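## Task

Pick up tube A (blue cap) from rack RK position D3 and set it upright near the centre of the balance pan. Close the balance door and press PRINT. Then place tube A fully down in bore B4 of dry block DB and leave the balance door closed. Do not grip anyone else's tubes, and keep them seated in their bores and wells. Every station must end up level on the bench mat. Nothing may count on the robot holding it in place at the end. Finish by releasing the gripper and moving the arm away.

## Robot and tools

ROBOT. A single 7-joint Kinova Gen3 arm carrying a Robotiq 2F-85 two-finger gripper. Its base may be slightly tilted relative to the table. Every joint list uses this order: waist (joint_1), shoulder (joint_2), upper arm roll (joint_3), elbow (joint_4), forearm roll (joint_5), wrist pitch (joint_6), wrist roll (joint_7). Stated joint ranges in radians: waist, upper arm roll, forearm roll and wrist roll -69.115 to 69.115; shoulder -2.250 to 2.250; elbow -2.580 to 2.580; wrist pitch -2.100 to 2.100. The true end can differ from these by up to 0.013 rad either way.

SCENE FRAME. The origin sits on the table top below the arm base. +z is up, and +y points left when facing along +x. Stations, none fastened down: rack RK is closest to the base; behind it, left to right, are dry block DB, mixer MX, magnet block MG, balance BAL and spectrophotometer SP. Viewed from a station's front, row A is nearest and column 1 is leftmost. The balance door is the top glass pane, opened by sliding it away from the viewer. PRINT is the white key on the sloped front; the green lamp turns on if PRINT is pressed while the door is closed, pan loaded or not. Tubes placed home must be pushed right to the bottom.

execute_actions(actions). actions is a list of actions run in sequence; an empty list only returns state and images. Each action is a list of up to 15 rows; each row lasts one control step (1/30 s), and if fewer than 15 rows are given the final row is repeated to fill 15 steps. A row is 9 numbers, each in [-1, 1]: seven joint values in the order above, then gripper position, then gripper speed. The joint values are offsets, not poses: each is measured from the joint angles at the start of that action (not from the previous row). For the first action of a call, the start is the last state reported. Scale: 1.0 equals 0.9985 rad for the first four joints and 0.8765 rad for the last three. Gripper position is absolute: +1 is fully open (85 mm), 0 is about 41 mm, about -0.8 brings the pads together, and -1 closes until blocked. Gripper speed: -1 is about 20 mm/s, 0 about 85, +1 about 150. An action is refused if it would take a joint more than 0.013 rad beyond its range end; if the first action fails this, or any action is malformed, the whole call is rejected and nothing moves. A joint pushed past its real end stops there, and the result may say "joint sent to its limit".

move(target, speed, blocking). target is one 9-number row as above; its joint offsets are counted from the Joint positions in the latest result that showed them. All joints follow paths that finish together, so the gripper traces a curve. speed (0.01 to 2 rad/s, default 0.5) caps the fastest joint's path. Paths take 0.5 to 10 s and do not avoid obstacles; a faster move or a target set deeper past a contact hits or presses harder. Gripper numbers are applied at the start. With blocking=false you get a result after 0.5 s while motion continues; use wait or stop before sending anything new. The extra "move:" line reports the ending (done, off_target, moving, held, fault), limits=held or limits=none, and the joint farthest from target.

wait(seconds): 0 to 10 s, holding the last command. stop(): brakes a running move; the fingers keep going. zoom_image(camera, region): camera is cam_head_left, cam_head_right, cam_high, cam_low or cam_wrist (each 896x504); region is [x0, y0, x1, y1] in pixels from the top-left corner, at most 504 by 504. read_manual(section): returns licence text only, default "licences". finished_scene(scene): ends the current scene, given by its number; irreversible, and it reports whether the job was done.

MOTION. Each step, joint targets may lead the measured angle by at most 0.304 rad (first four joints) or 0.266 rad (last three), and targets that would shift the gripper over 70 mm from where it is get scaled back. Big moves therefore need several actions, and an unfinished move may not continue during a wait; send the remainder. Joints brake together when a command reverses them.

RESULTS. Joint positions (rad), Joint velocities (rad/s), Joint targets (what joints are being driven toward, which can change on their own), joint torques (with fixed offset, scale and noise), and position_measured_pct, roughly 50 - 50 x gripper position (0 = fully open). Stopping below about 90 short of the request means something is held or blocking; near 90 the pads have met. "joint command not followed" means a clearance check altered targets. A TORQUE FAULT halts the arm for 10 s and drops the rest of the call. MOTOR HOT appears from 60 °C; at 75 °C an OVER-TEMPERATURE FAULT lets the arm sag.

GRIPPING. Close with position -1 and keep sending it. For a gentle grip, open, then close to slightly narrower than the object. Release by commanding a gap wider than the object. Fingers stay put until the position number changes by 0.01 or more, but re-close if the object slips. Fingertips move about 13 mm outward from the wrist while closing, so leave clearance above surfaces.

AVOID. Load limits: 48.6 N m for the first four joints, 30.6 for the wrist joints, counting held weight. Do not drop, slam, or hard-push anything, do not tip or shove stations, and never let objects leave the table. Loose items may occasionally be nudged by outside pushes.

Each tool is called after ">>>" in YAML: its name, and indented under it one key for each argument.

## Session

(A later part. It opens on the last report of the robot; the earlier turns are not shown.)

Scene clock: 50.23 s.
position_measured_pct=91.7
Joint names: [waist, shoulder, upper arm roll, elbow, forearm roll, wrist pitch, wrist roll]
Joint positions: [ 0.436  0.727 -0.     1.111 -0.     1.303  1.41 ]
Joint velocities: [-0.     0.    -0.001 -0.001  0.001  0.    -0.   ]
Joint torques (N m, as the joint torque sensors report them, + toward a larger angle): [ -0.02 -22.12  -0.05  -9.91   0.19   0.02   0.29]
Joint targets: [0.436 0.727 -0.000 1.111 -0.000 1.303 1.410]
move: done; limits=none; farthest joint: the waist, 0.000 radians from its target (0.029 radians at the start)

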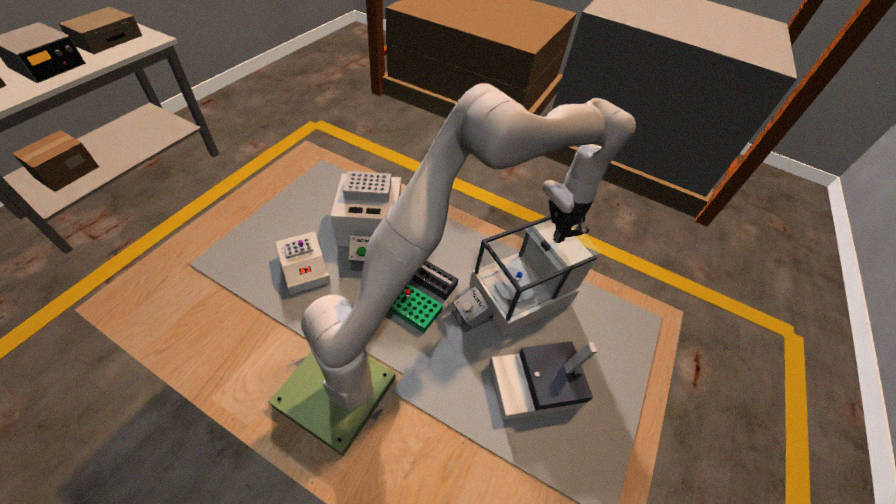

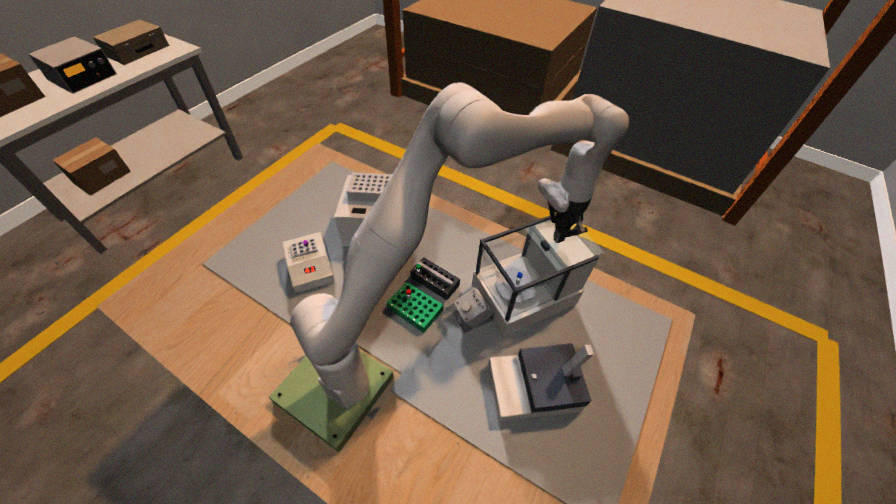

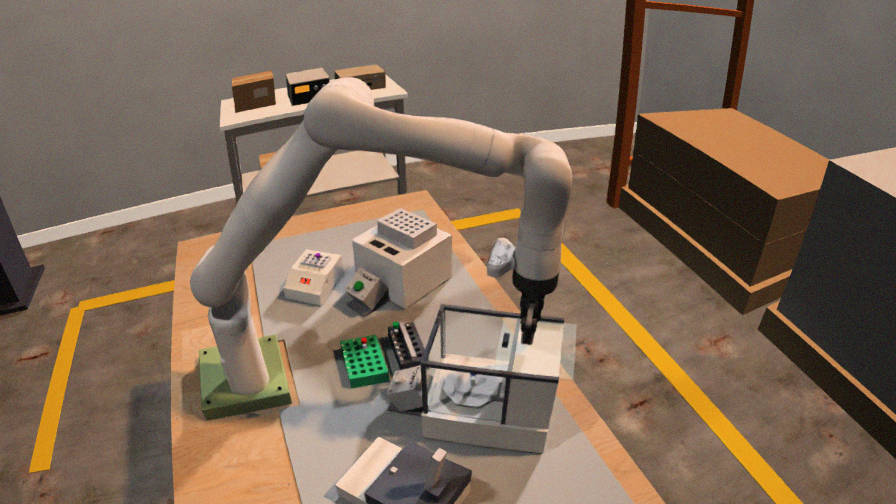

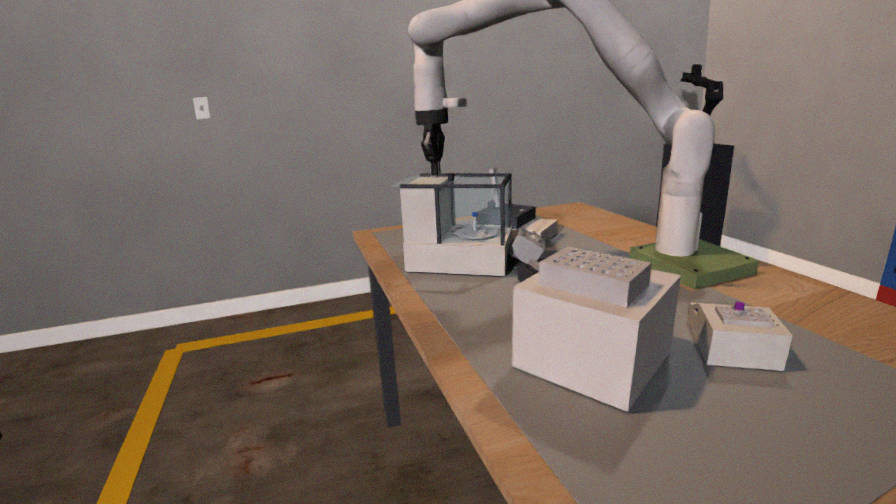

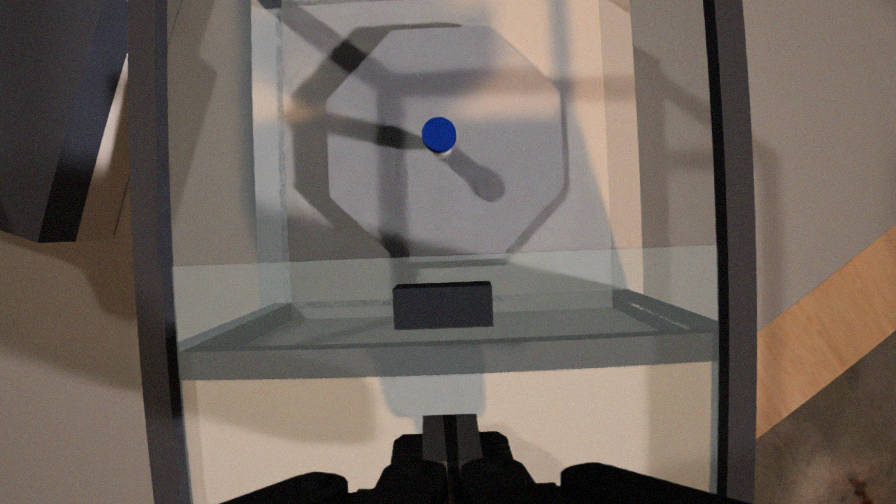

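>>> move:
  target: [-0.0198, -0.149, 0, 0.2914, 0, -0.1616, -0.0228, -1, 1]
  speed: 0.25

>>> move:
  target: [-0.0299, -0.1562, 0, 0.2684, 0, -0.1278, -0.0341, -1, 1]
  speed: 0.25

Scene clock: 52.80 s.
position_measured_pct=91.7
Joint names: [waist, shoulder, upper arm roll, elbow, forearm roll, wrist pitch, wrist roll]
Joint positions: [ 0.416  0.578 -0.     1.402 -0.     1.161  1.39 ]
Joint velocities: [-0.001 -0.001 -0.     0.002  0.002 -0.    -0.   ]
Joint torques (N m, as the joint torque sensors report them, + toward a larger angle): [  0.22 -19.13   0.07  -8.46   0.29   0.63   0.33]
Joint targets: [0.416 0.578 -0.000 1.402 -0.000 1.161 1.390]
move: done; limits=none; farthest joint: the wrist pitch, 0.001 radians from its target (0.142 radians at the start)

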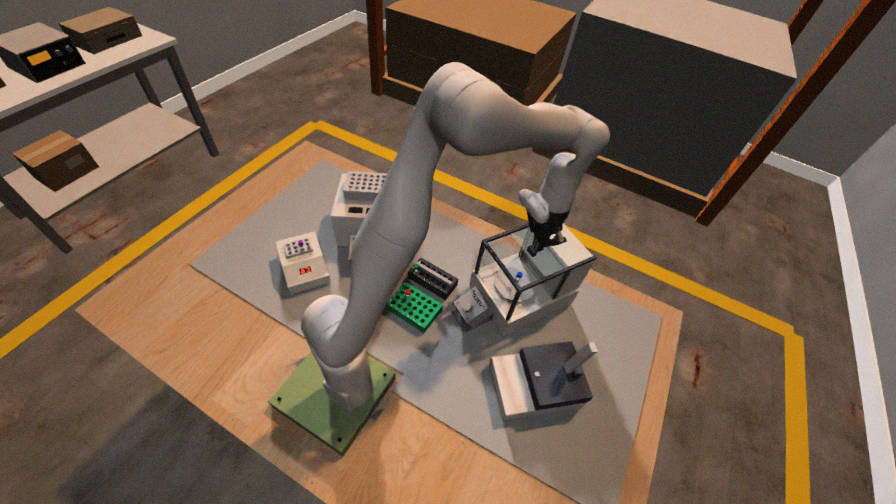

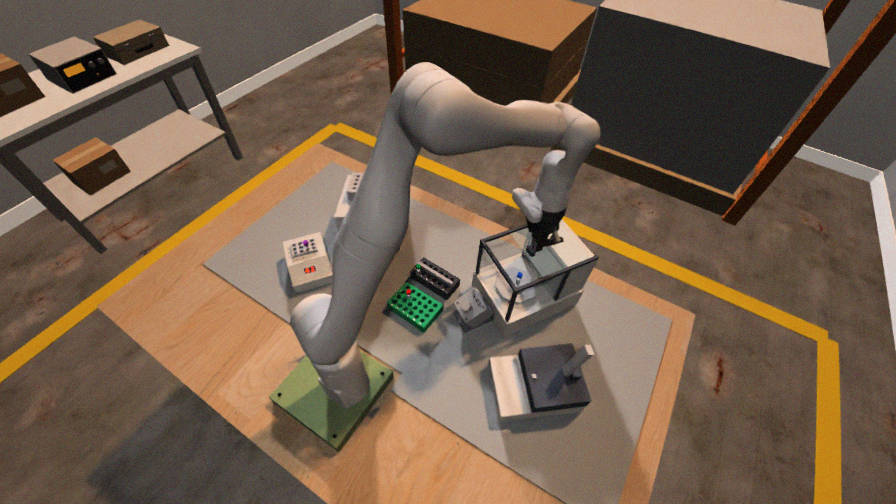

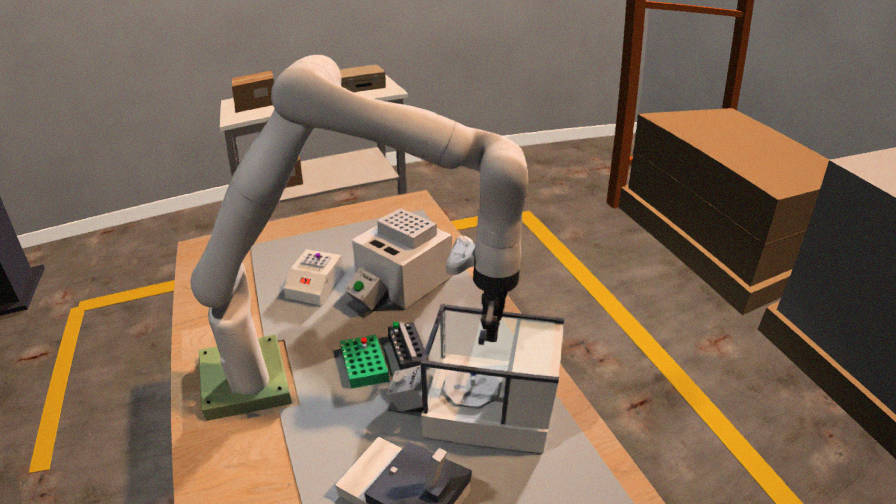

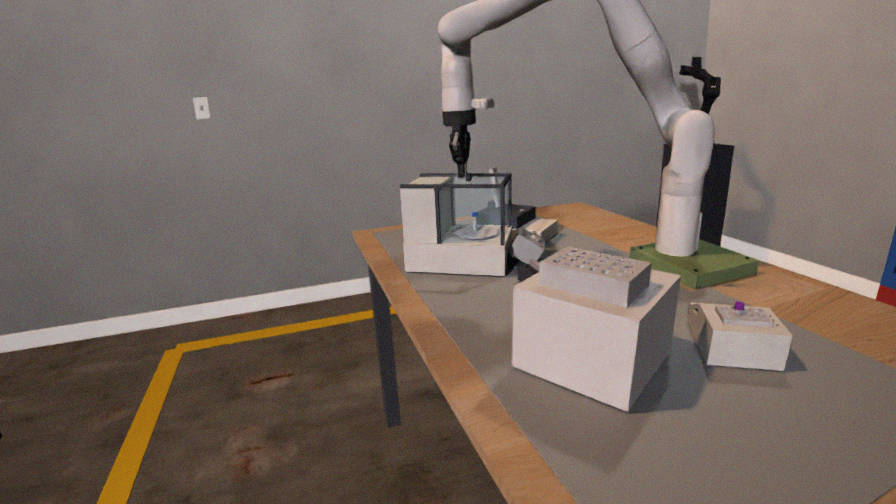

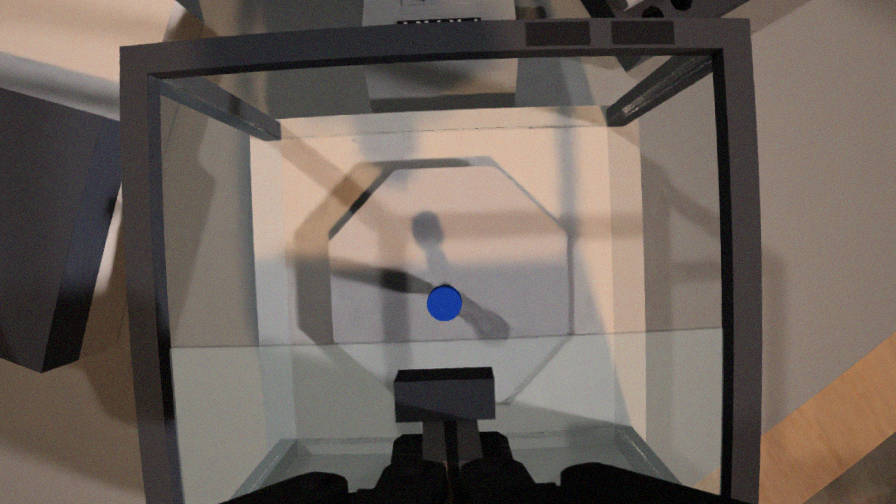

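Scene clock: 54.20 s.
position_measured_pct=91.7
Joint names: [waist, shoulder, upper arm roll, elbow, forearm roll, wrist pitch, wrist roll]
Joint positions: [ 0.387  0.423 -0.     1.669  0.     1.048  1.36 ]
Joint velocities: [ 0.    -0.003  0.     0.    -0.     0.001  0.   ]
Joint torques (N m, as the joint torque sensors report them, + toward a larger angle): [  0.08 -15.91  -0.79  -8.26   0.1    1.07   0.47]
Joint targets: [0.387 0.422 -0.000 1.670 -0.000 1.049 1.360]
move: done; limits=none; farthest joint: the waist, 0.001 radians from its target (0.030 radians at the start)

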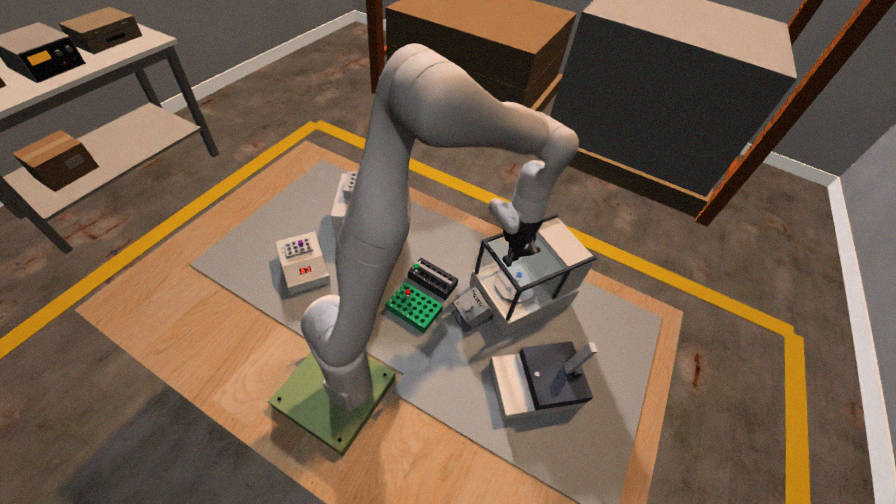

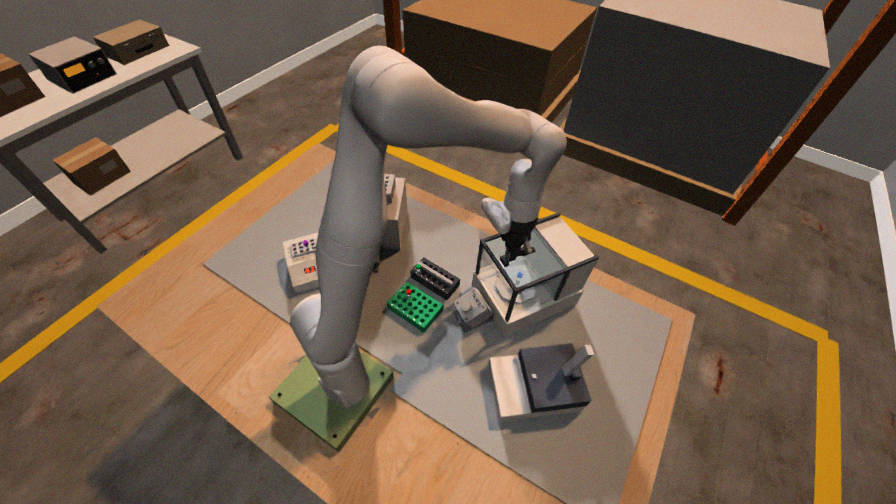

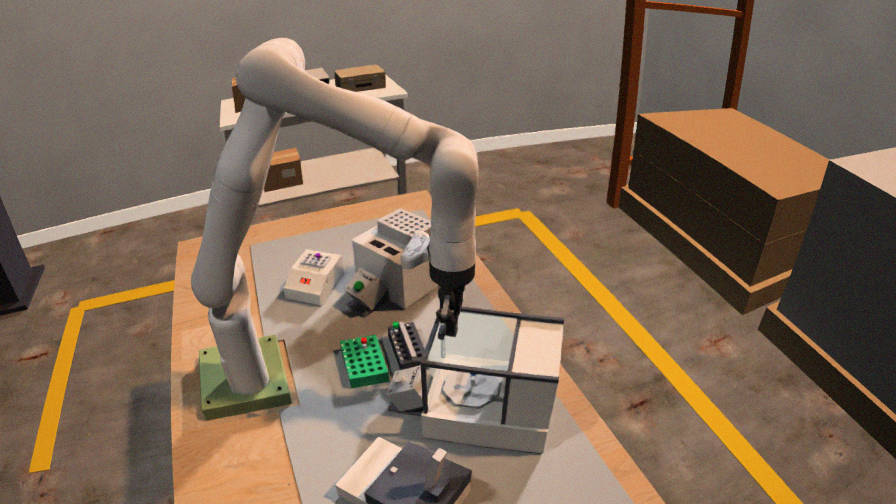

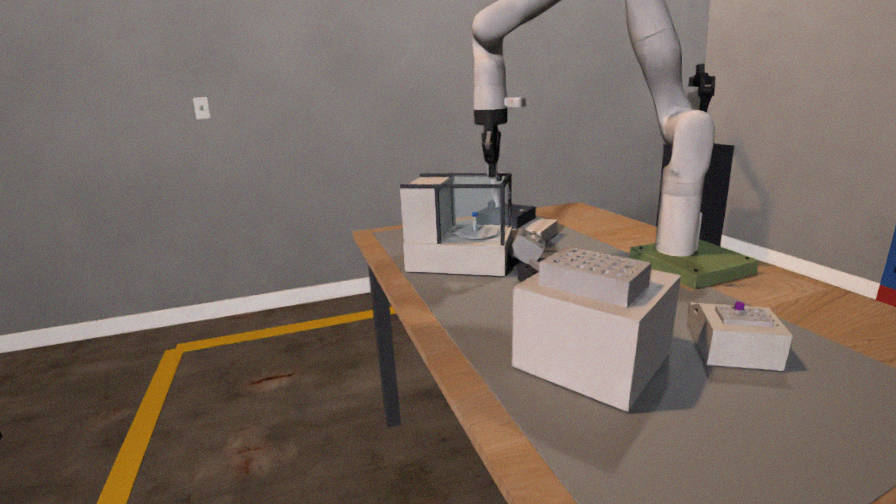

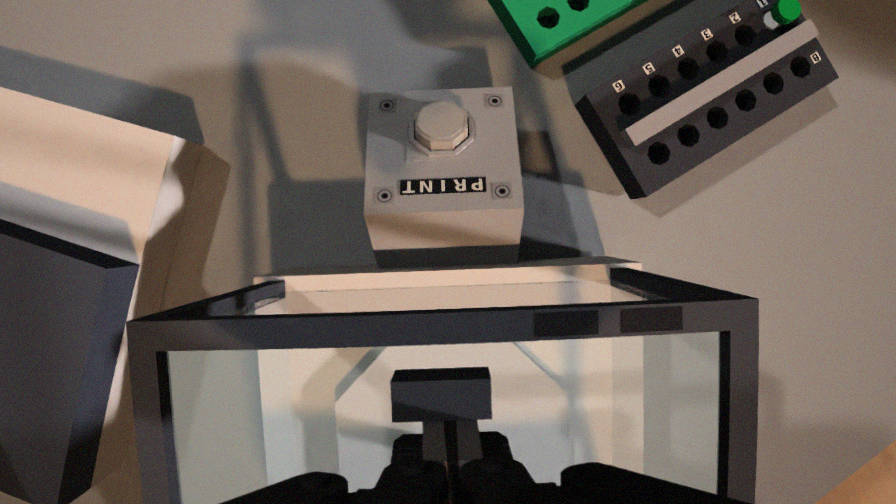

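>>> move:
  target: [-0.001, -0.0051, 0, 0.0078, 0, -0.0018, 0, -1, 1]
  speed: 0.05

Scene clock: 55.50 s.
position_measured_pct=91.7
Joint names: [waist, shoulder, upper arm roll, elbow, forearm roll, wrist pitch, wrist roll]
Joint positions: [0.386 0.418 0.    1.674 0.001 1.042 1.36 ]
Joint velocities: [-0.001 -0.001 -0.     0.    -0.     0.001 -0.   ]
Joint torques (N m, as the joint torque sensors report them, + toward a larger angle): [ -0.19 -15.83  -0.87  -6.71  -0.1    2.17   0.37]
Joint targets: [0.386 0.418 -0.000 1.676 0.000 1.046 1.360]
move: done; limits=none; farthest joint: the wrist pitch, 0.004 radians from its target (0.001 radians at the start)

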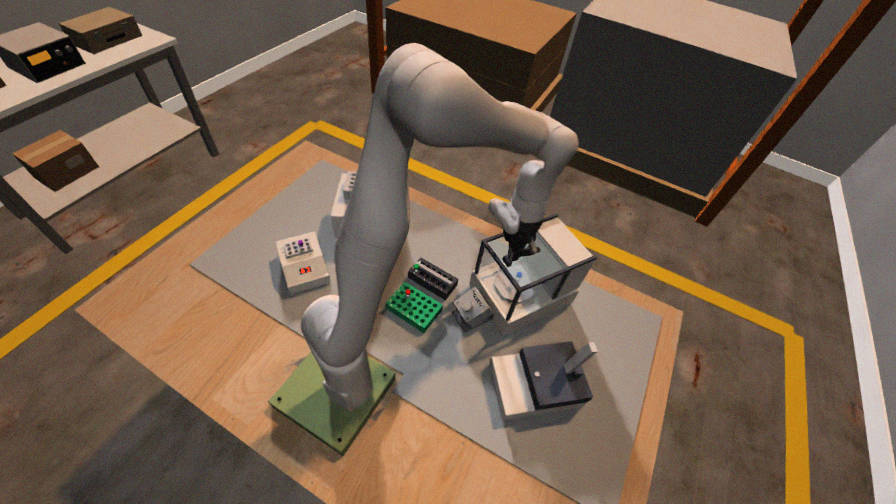

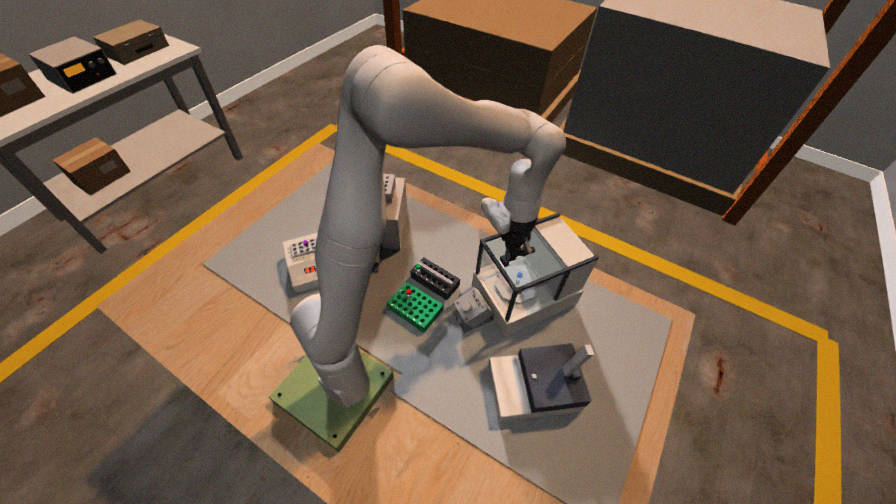

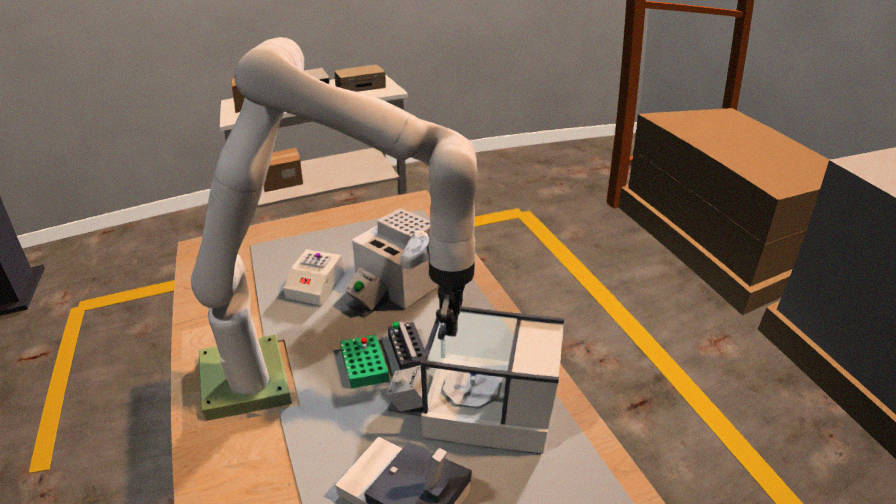

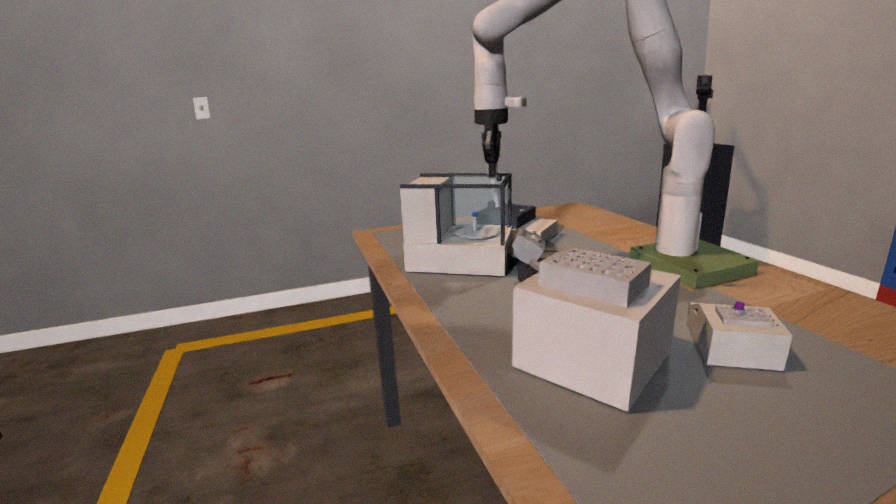

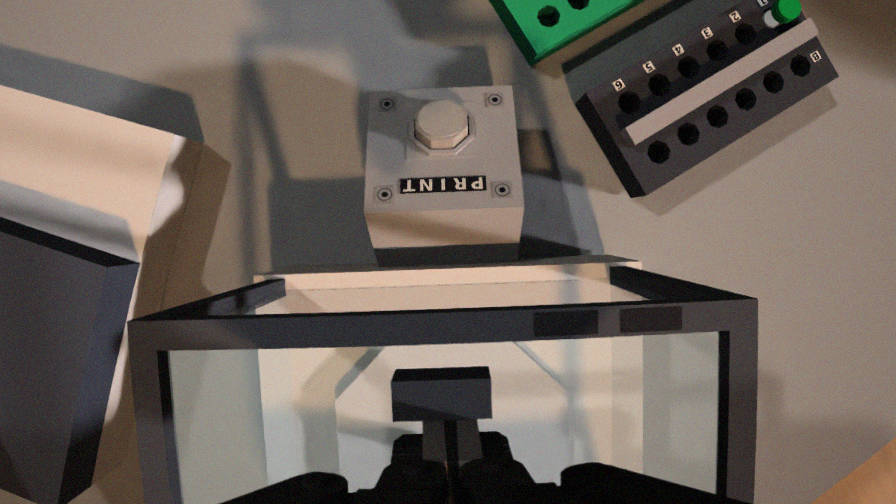

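>>> execute_actions:
  actions: []

Scene clock: 57.47 s.
position_measured_pct=91.7
Joint names: [waist, shoulder, upper arm roll, elbow, forearm roll, wrist pitch, wrist roll]
Joint positions: [0.386 0.418 0.    1.674 0.001 1.042 1.36 ]
Joint velocities: [ 0.001 -0.001 -0.     0.     0.001  0.001  0.   ]
Joint torques (N m, as the joint torque sensors report them, + toward a larger angle): [ -0.12 -15.71  -0.4   -5.76   0.43   2.4    0.43]
Joint targets: [0.386 0.418 -0.000 1.676 0.000 1.046 1.360]

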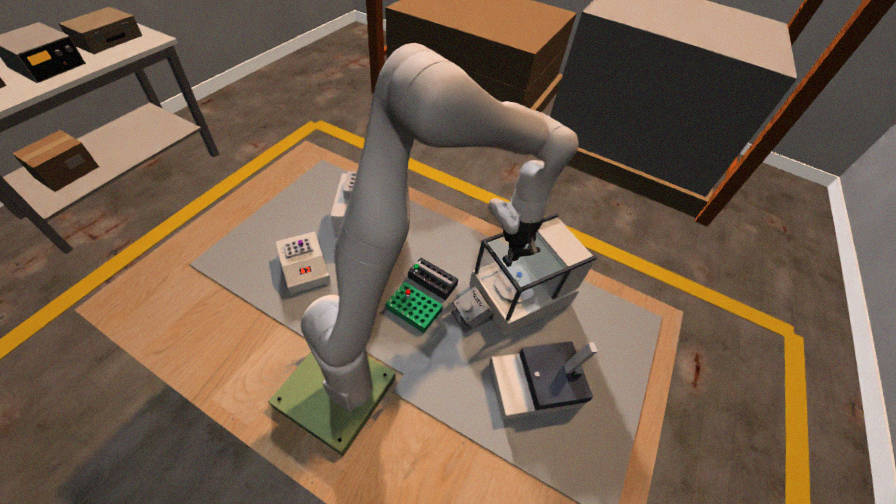

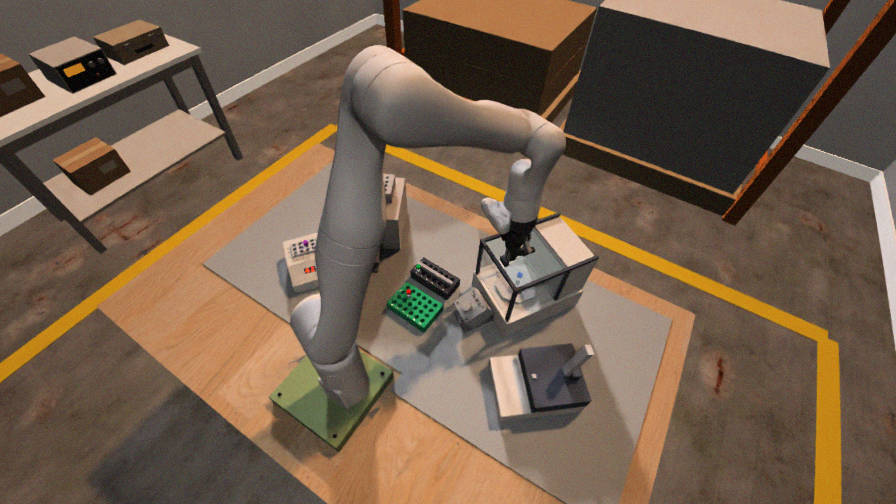

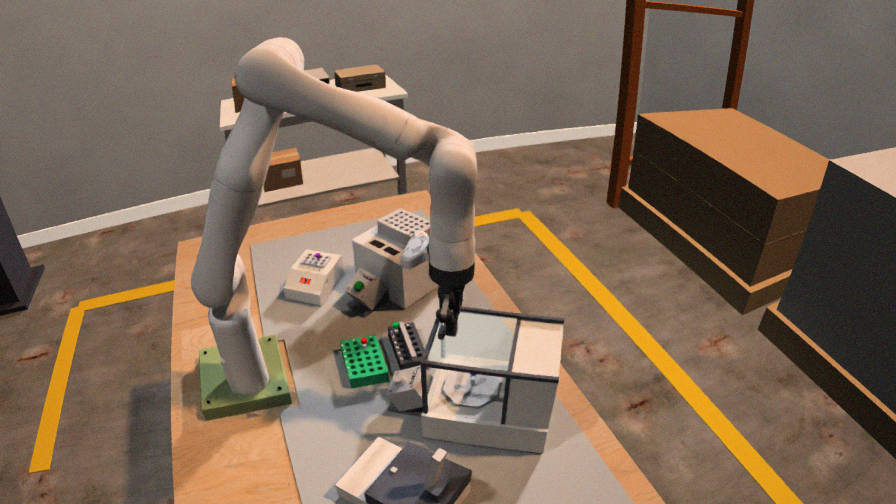

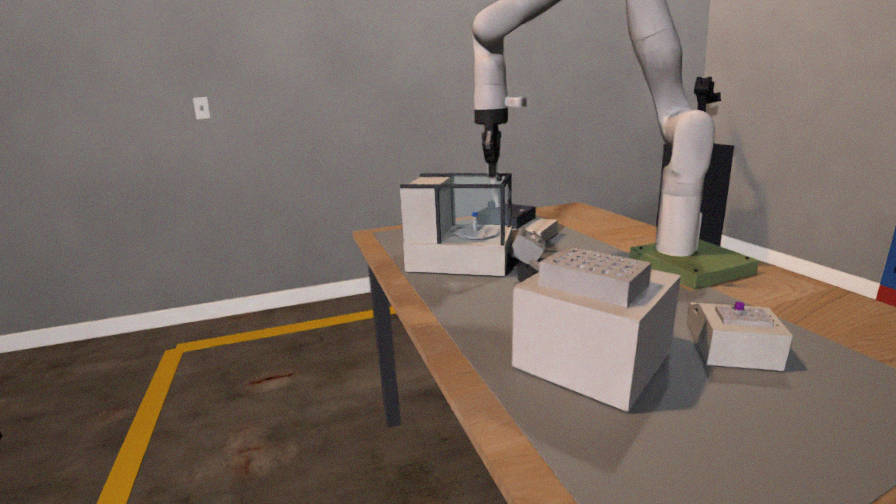

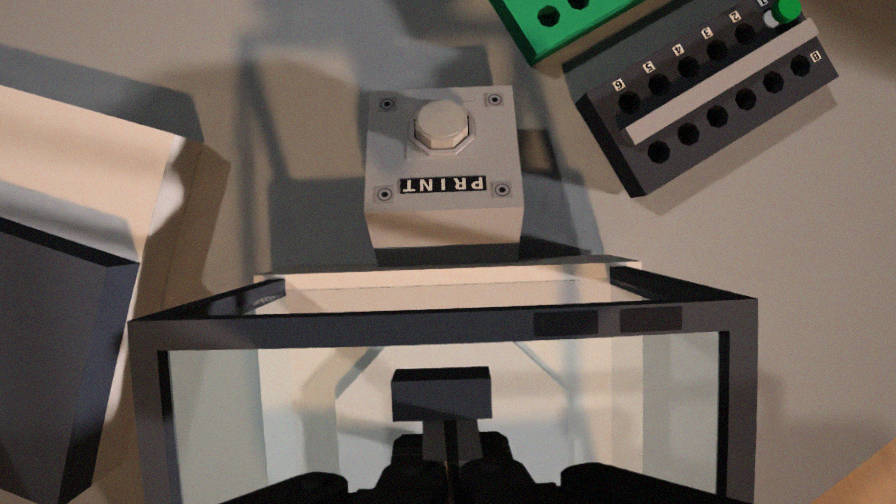

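>>> move:
  target: [0.0013,-0.0173,0,-0.0524,-0.001,0.0881,0.001,-1,0]
  speed: 0.4

Scene clock: 59.70 s.
position_measured_pct=91.7
Joint names: [waist, shoulder, upper arm roll, elbow, forearm roll, wrist pitch, wrist roll]
Joint positions: [ 0.387  0.401  0.     1.621 -0.     1.12   1.361]
Joint velocities: [ 0.001 -0.    -0.     0.    -0.001  0.     0.   ]
Joint torques (N m, as the joint torque sensors report them, + toward a larger angle): [ -0.36 -15.95  -0.11  -8.79   0.28   0.32   0.62]
Joint targets: [0.387 0.401 0.000 1.621 -0.000 1.120 1.361]
move: done; limits=none; farthest joint: the waist, 0.000 radians from its target (0.001 radians at the start)

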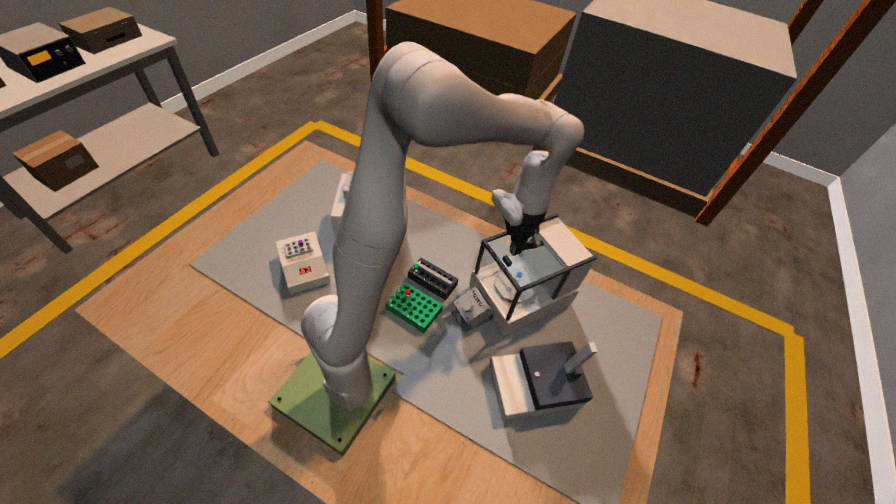

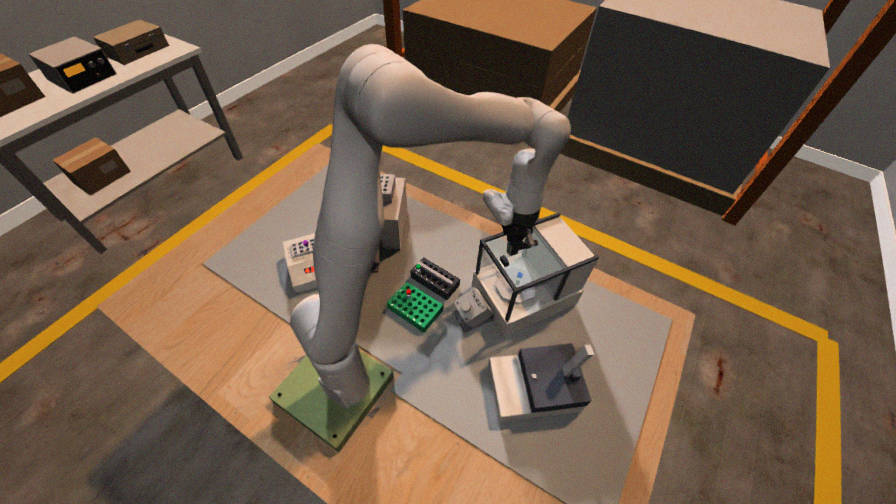

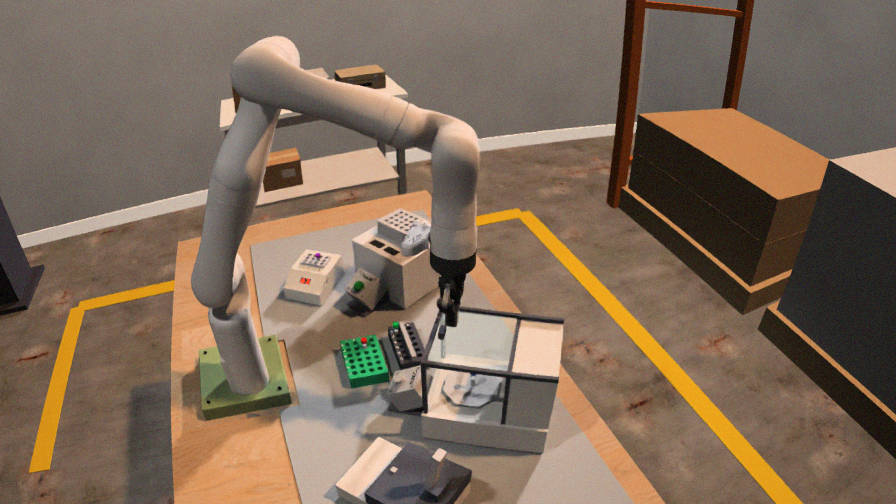

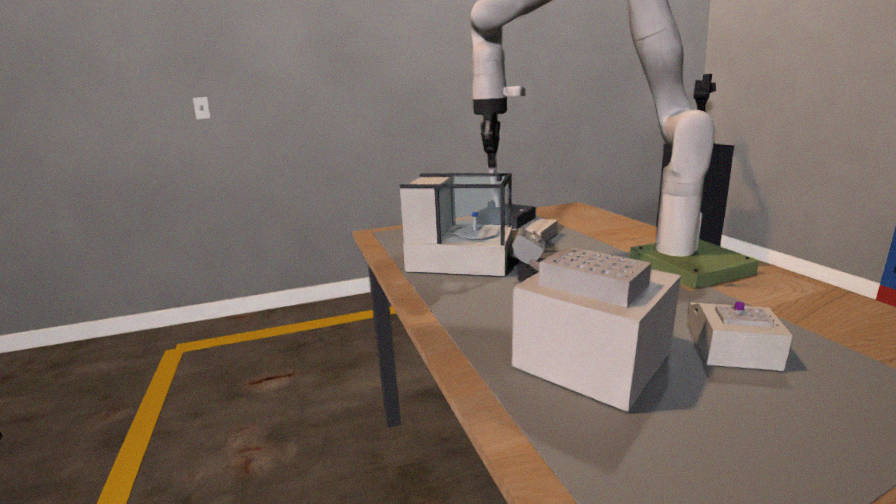

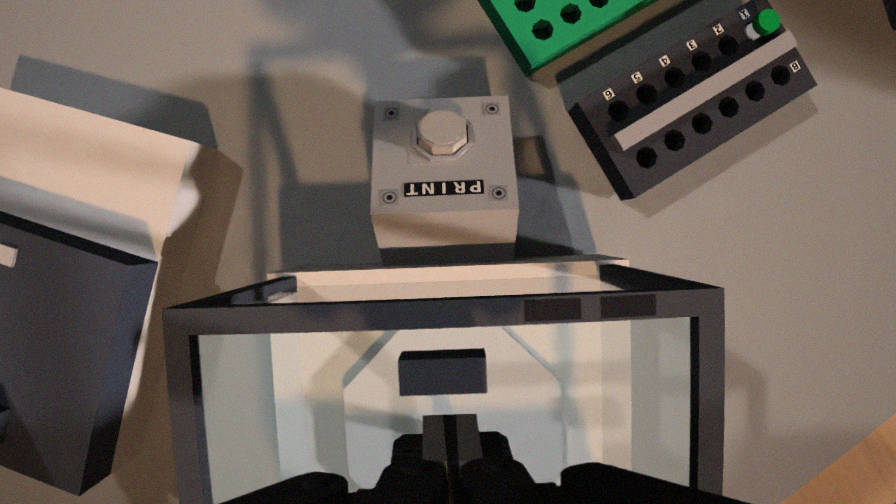

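>>> move:
  target: [-0.0690,-0.1846,0,0.4056,0,-0.2523,-0.0788,-1,0]
  speed: 0.7

Scene clock: 61.43 s.
position_measured_pct=91.7
Joint names: [waist, shoulder, upper arm roll, elbow, forearm roll, wrist pitch, wrist roll]
Joint positions: [ 0.319  0.217  0.     2.026 -0.     0.898  1.292]
Joint velocities: [-0.001 -0.002  0.     0.     0.001 -0.     0.   ]
Joint torques (N m, as the joint torque sensors report them, + toward a larger angle): [ -0.25 -11.67  -0.23  -7.88   0.35   0.28   0.22]
Joint targets: [0.318 0.217 0.000 2.026 -0.000 0.898 1.292]
move: done; limits=none; farthest joint: the waist, 0.000 radians from its target (0.069 radians at the start)

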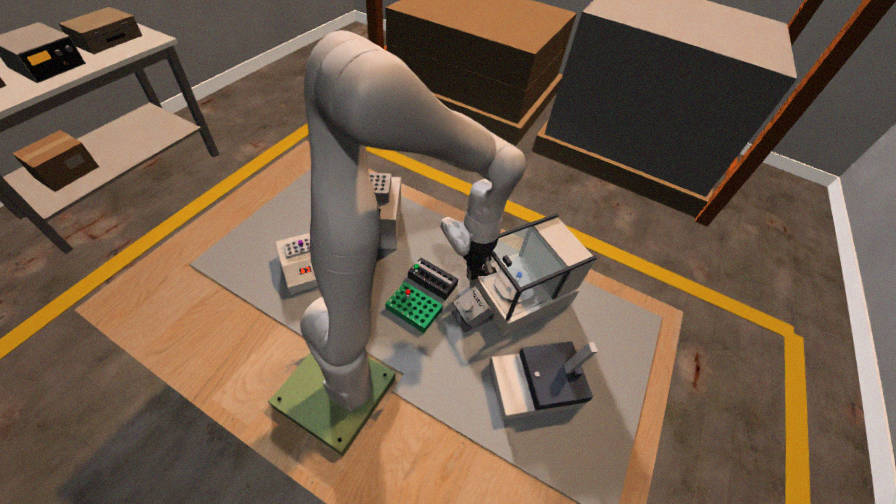

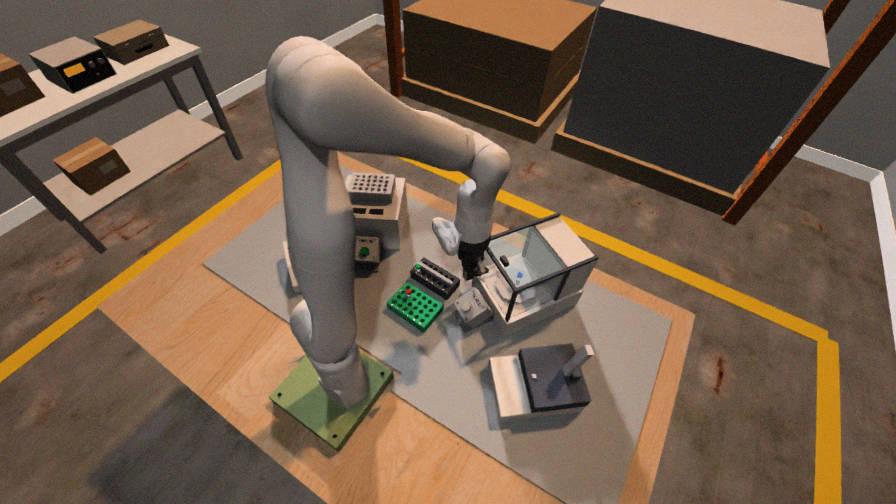

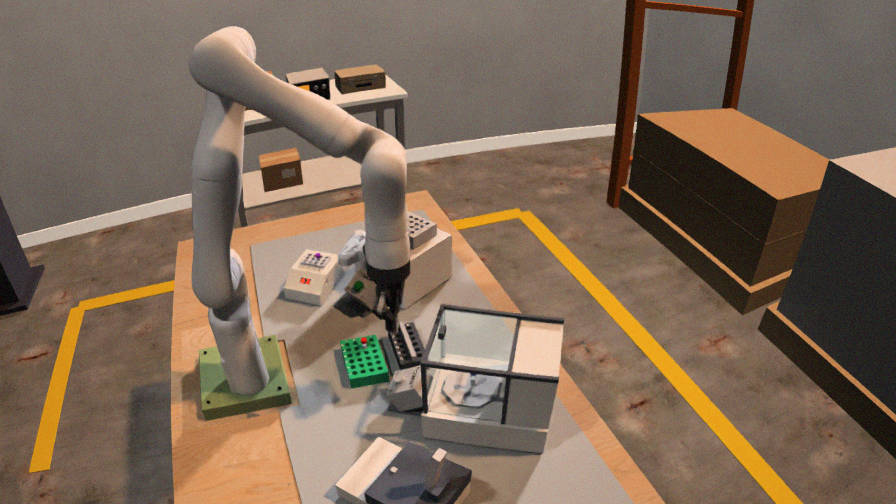

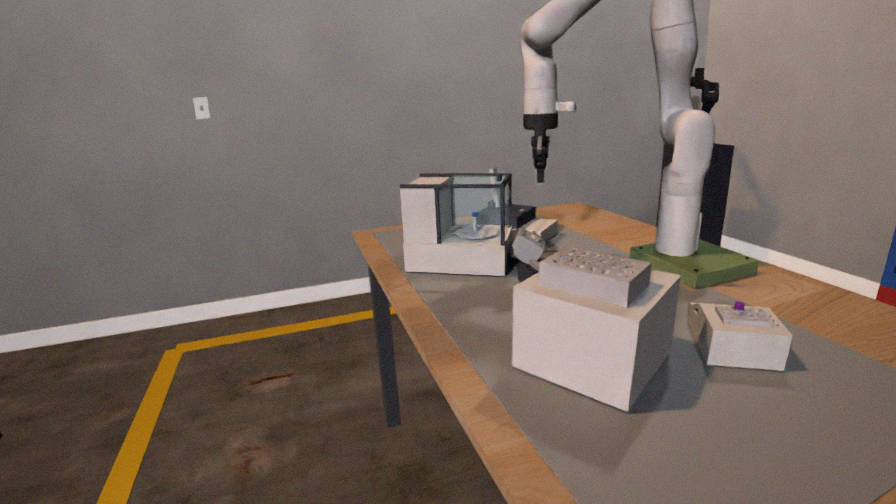

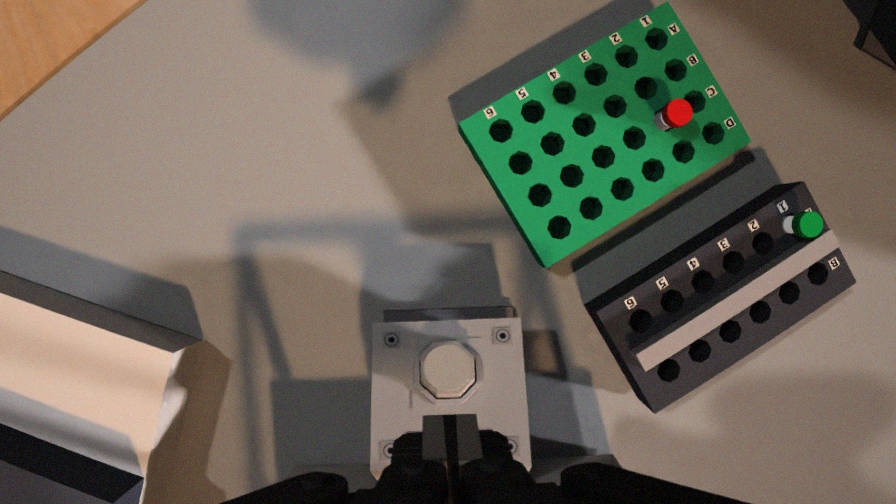

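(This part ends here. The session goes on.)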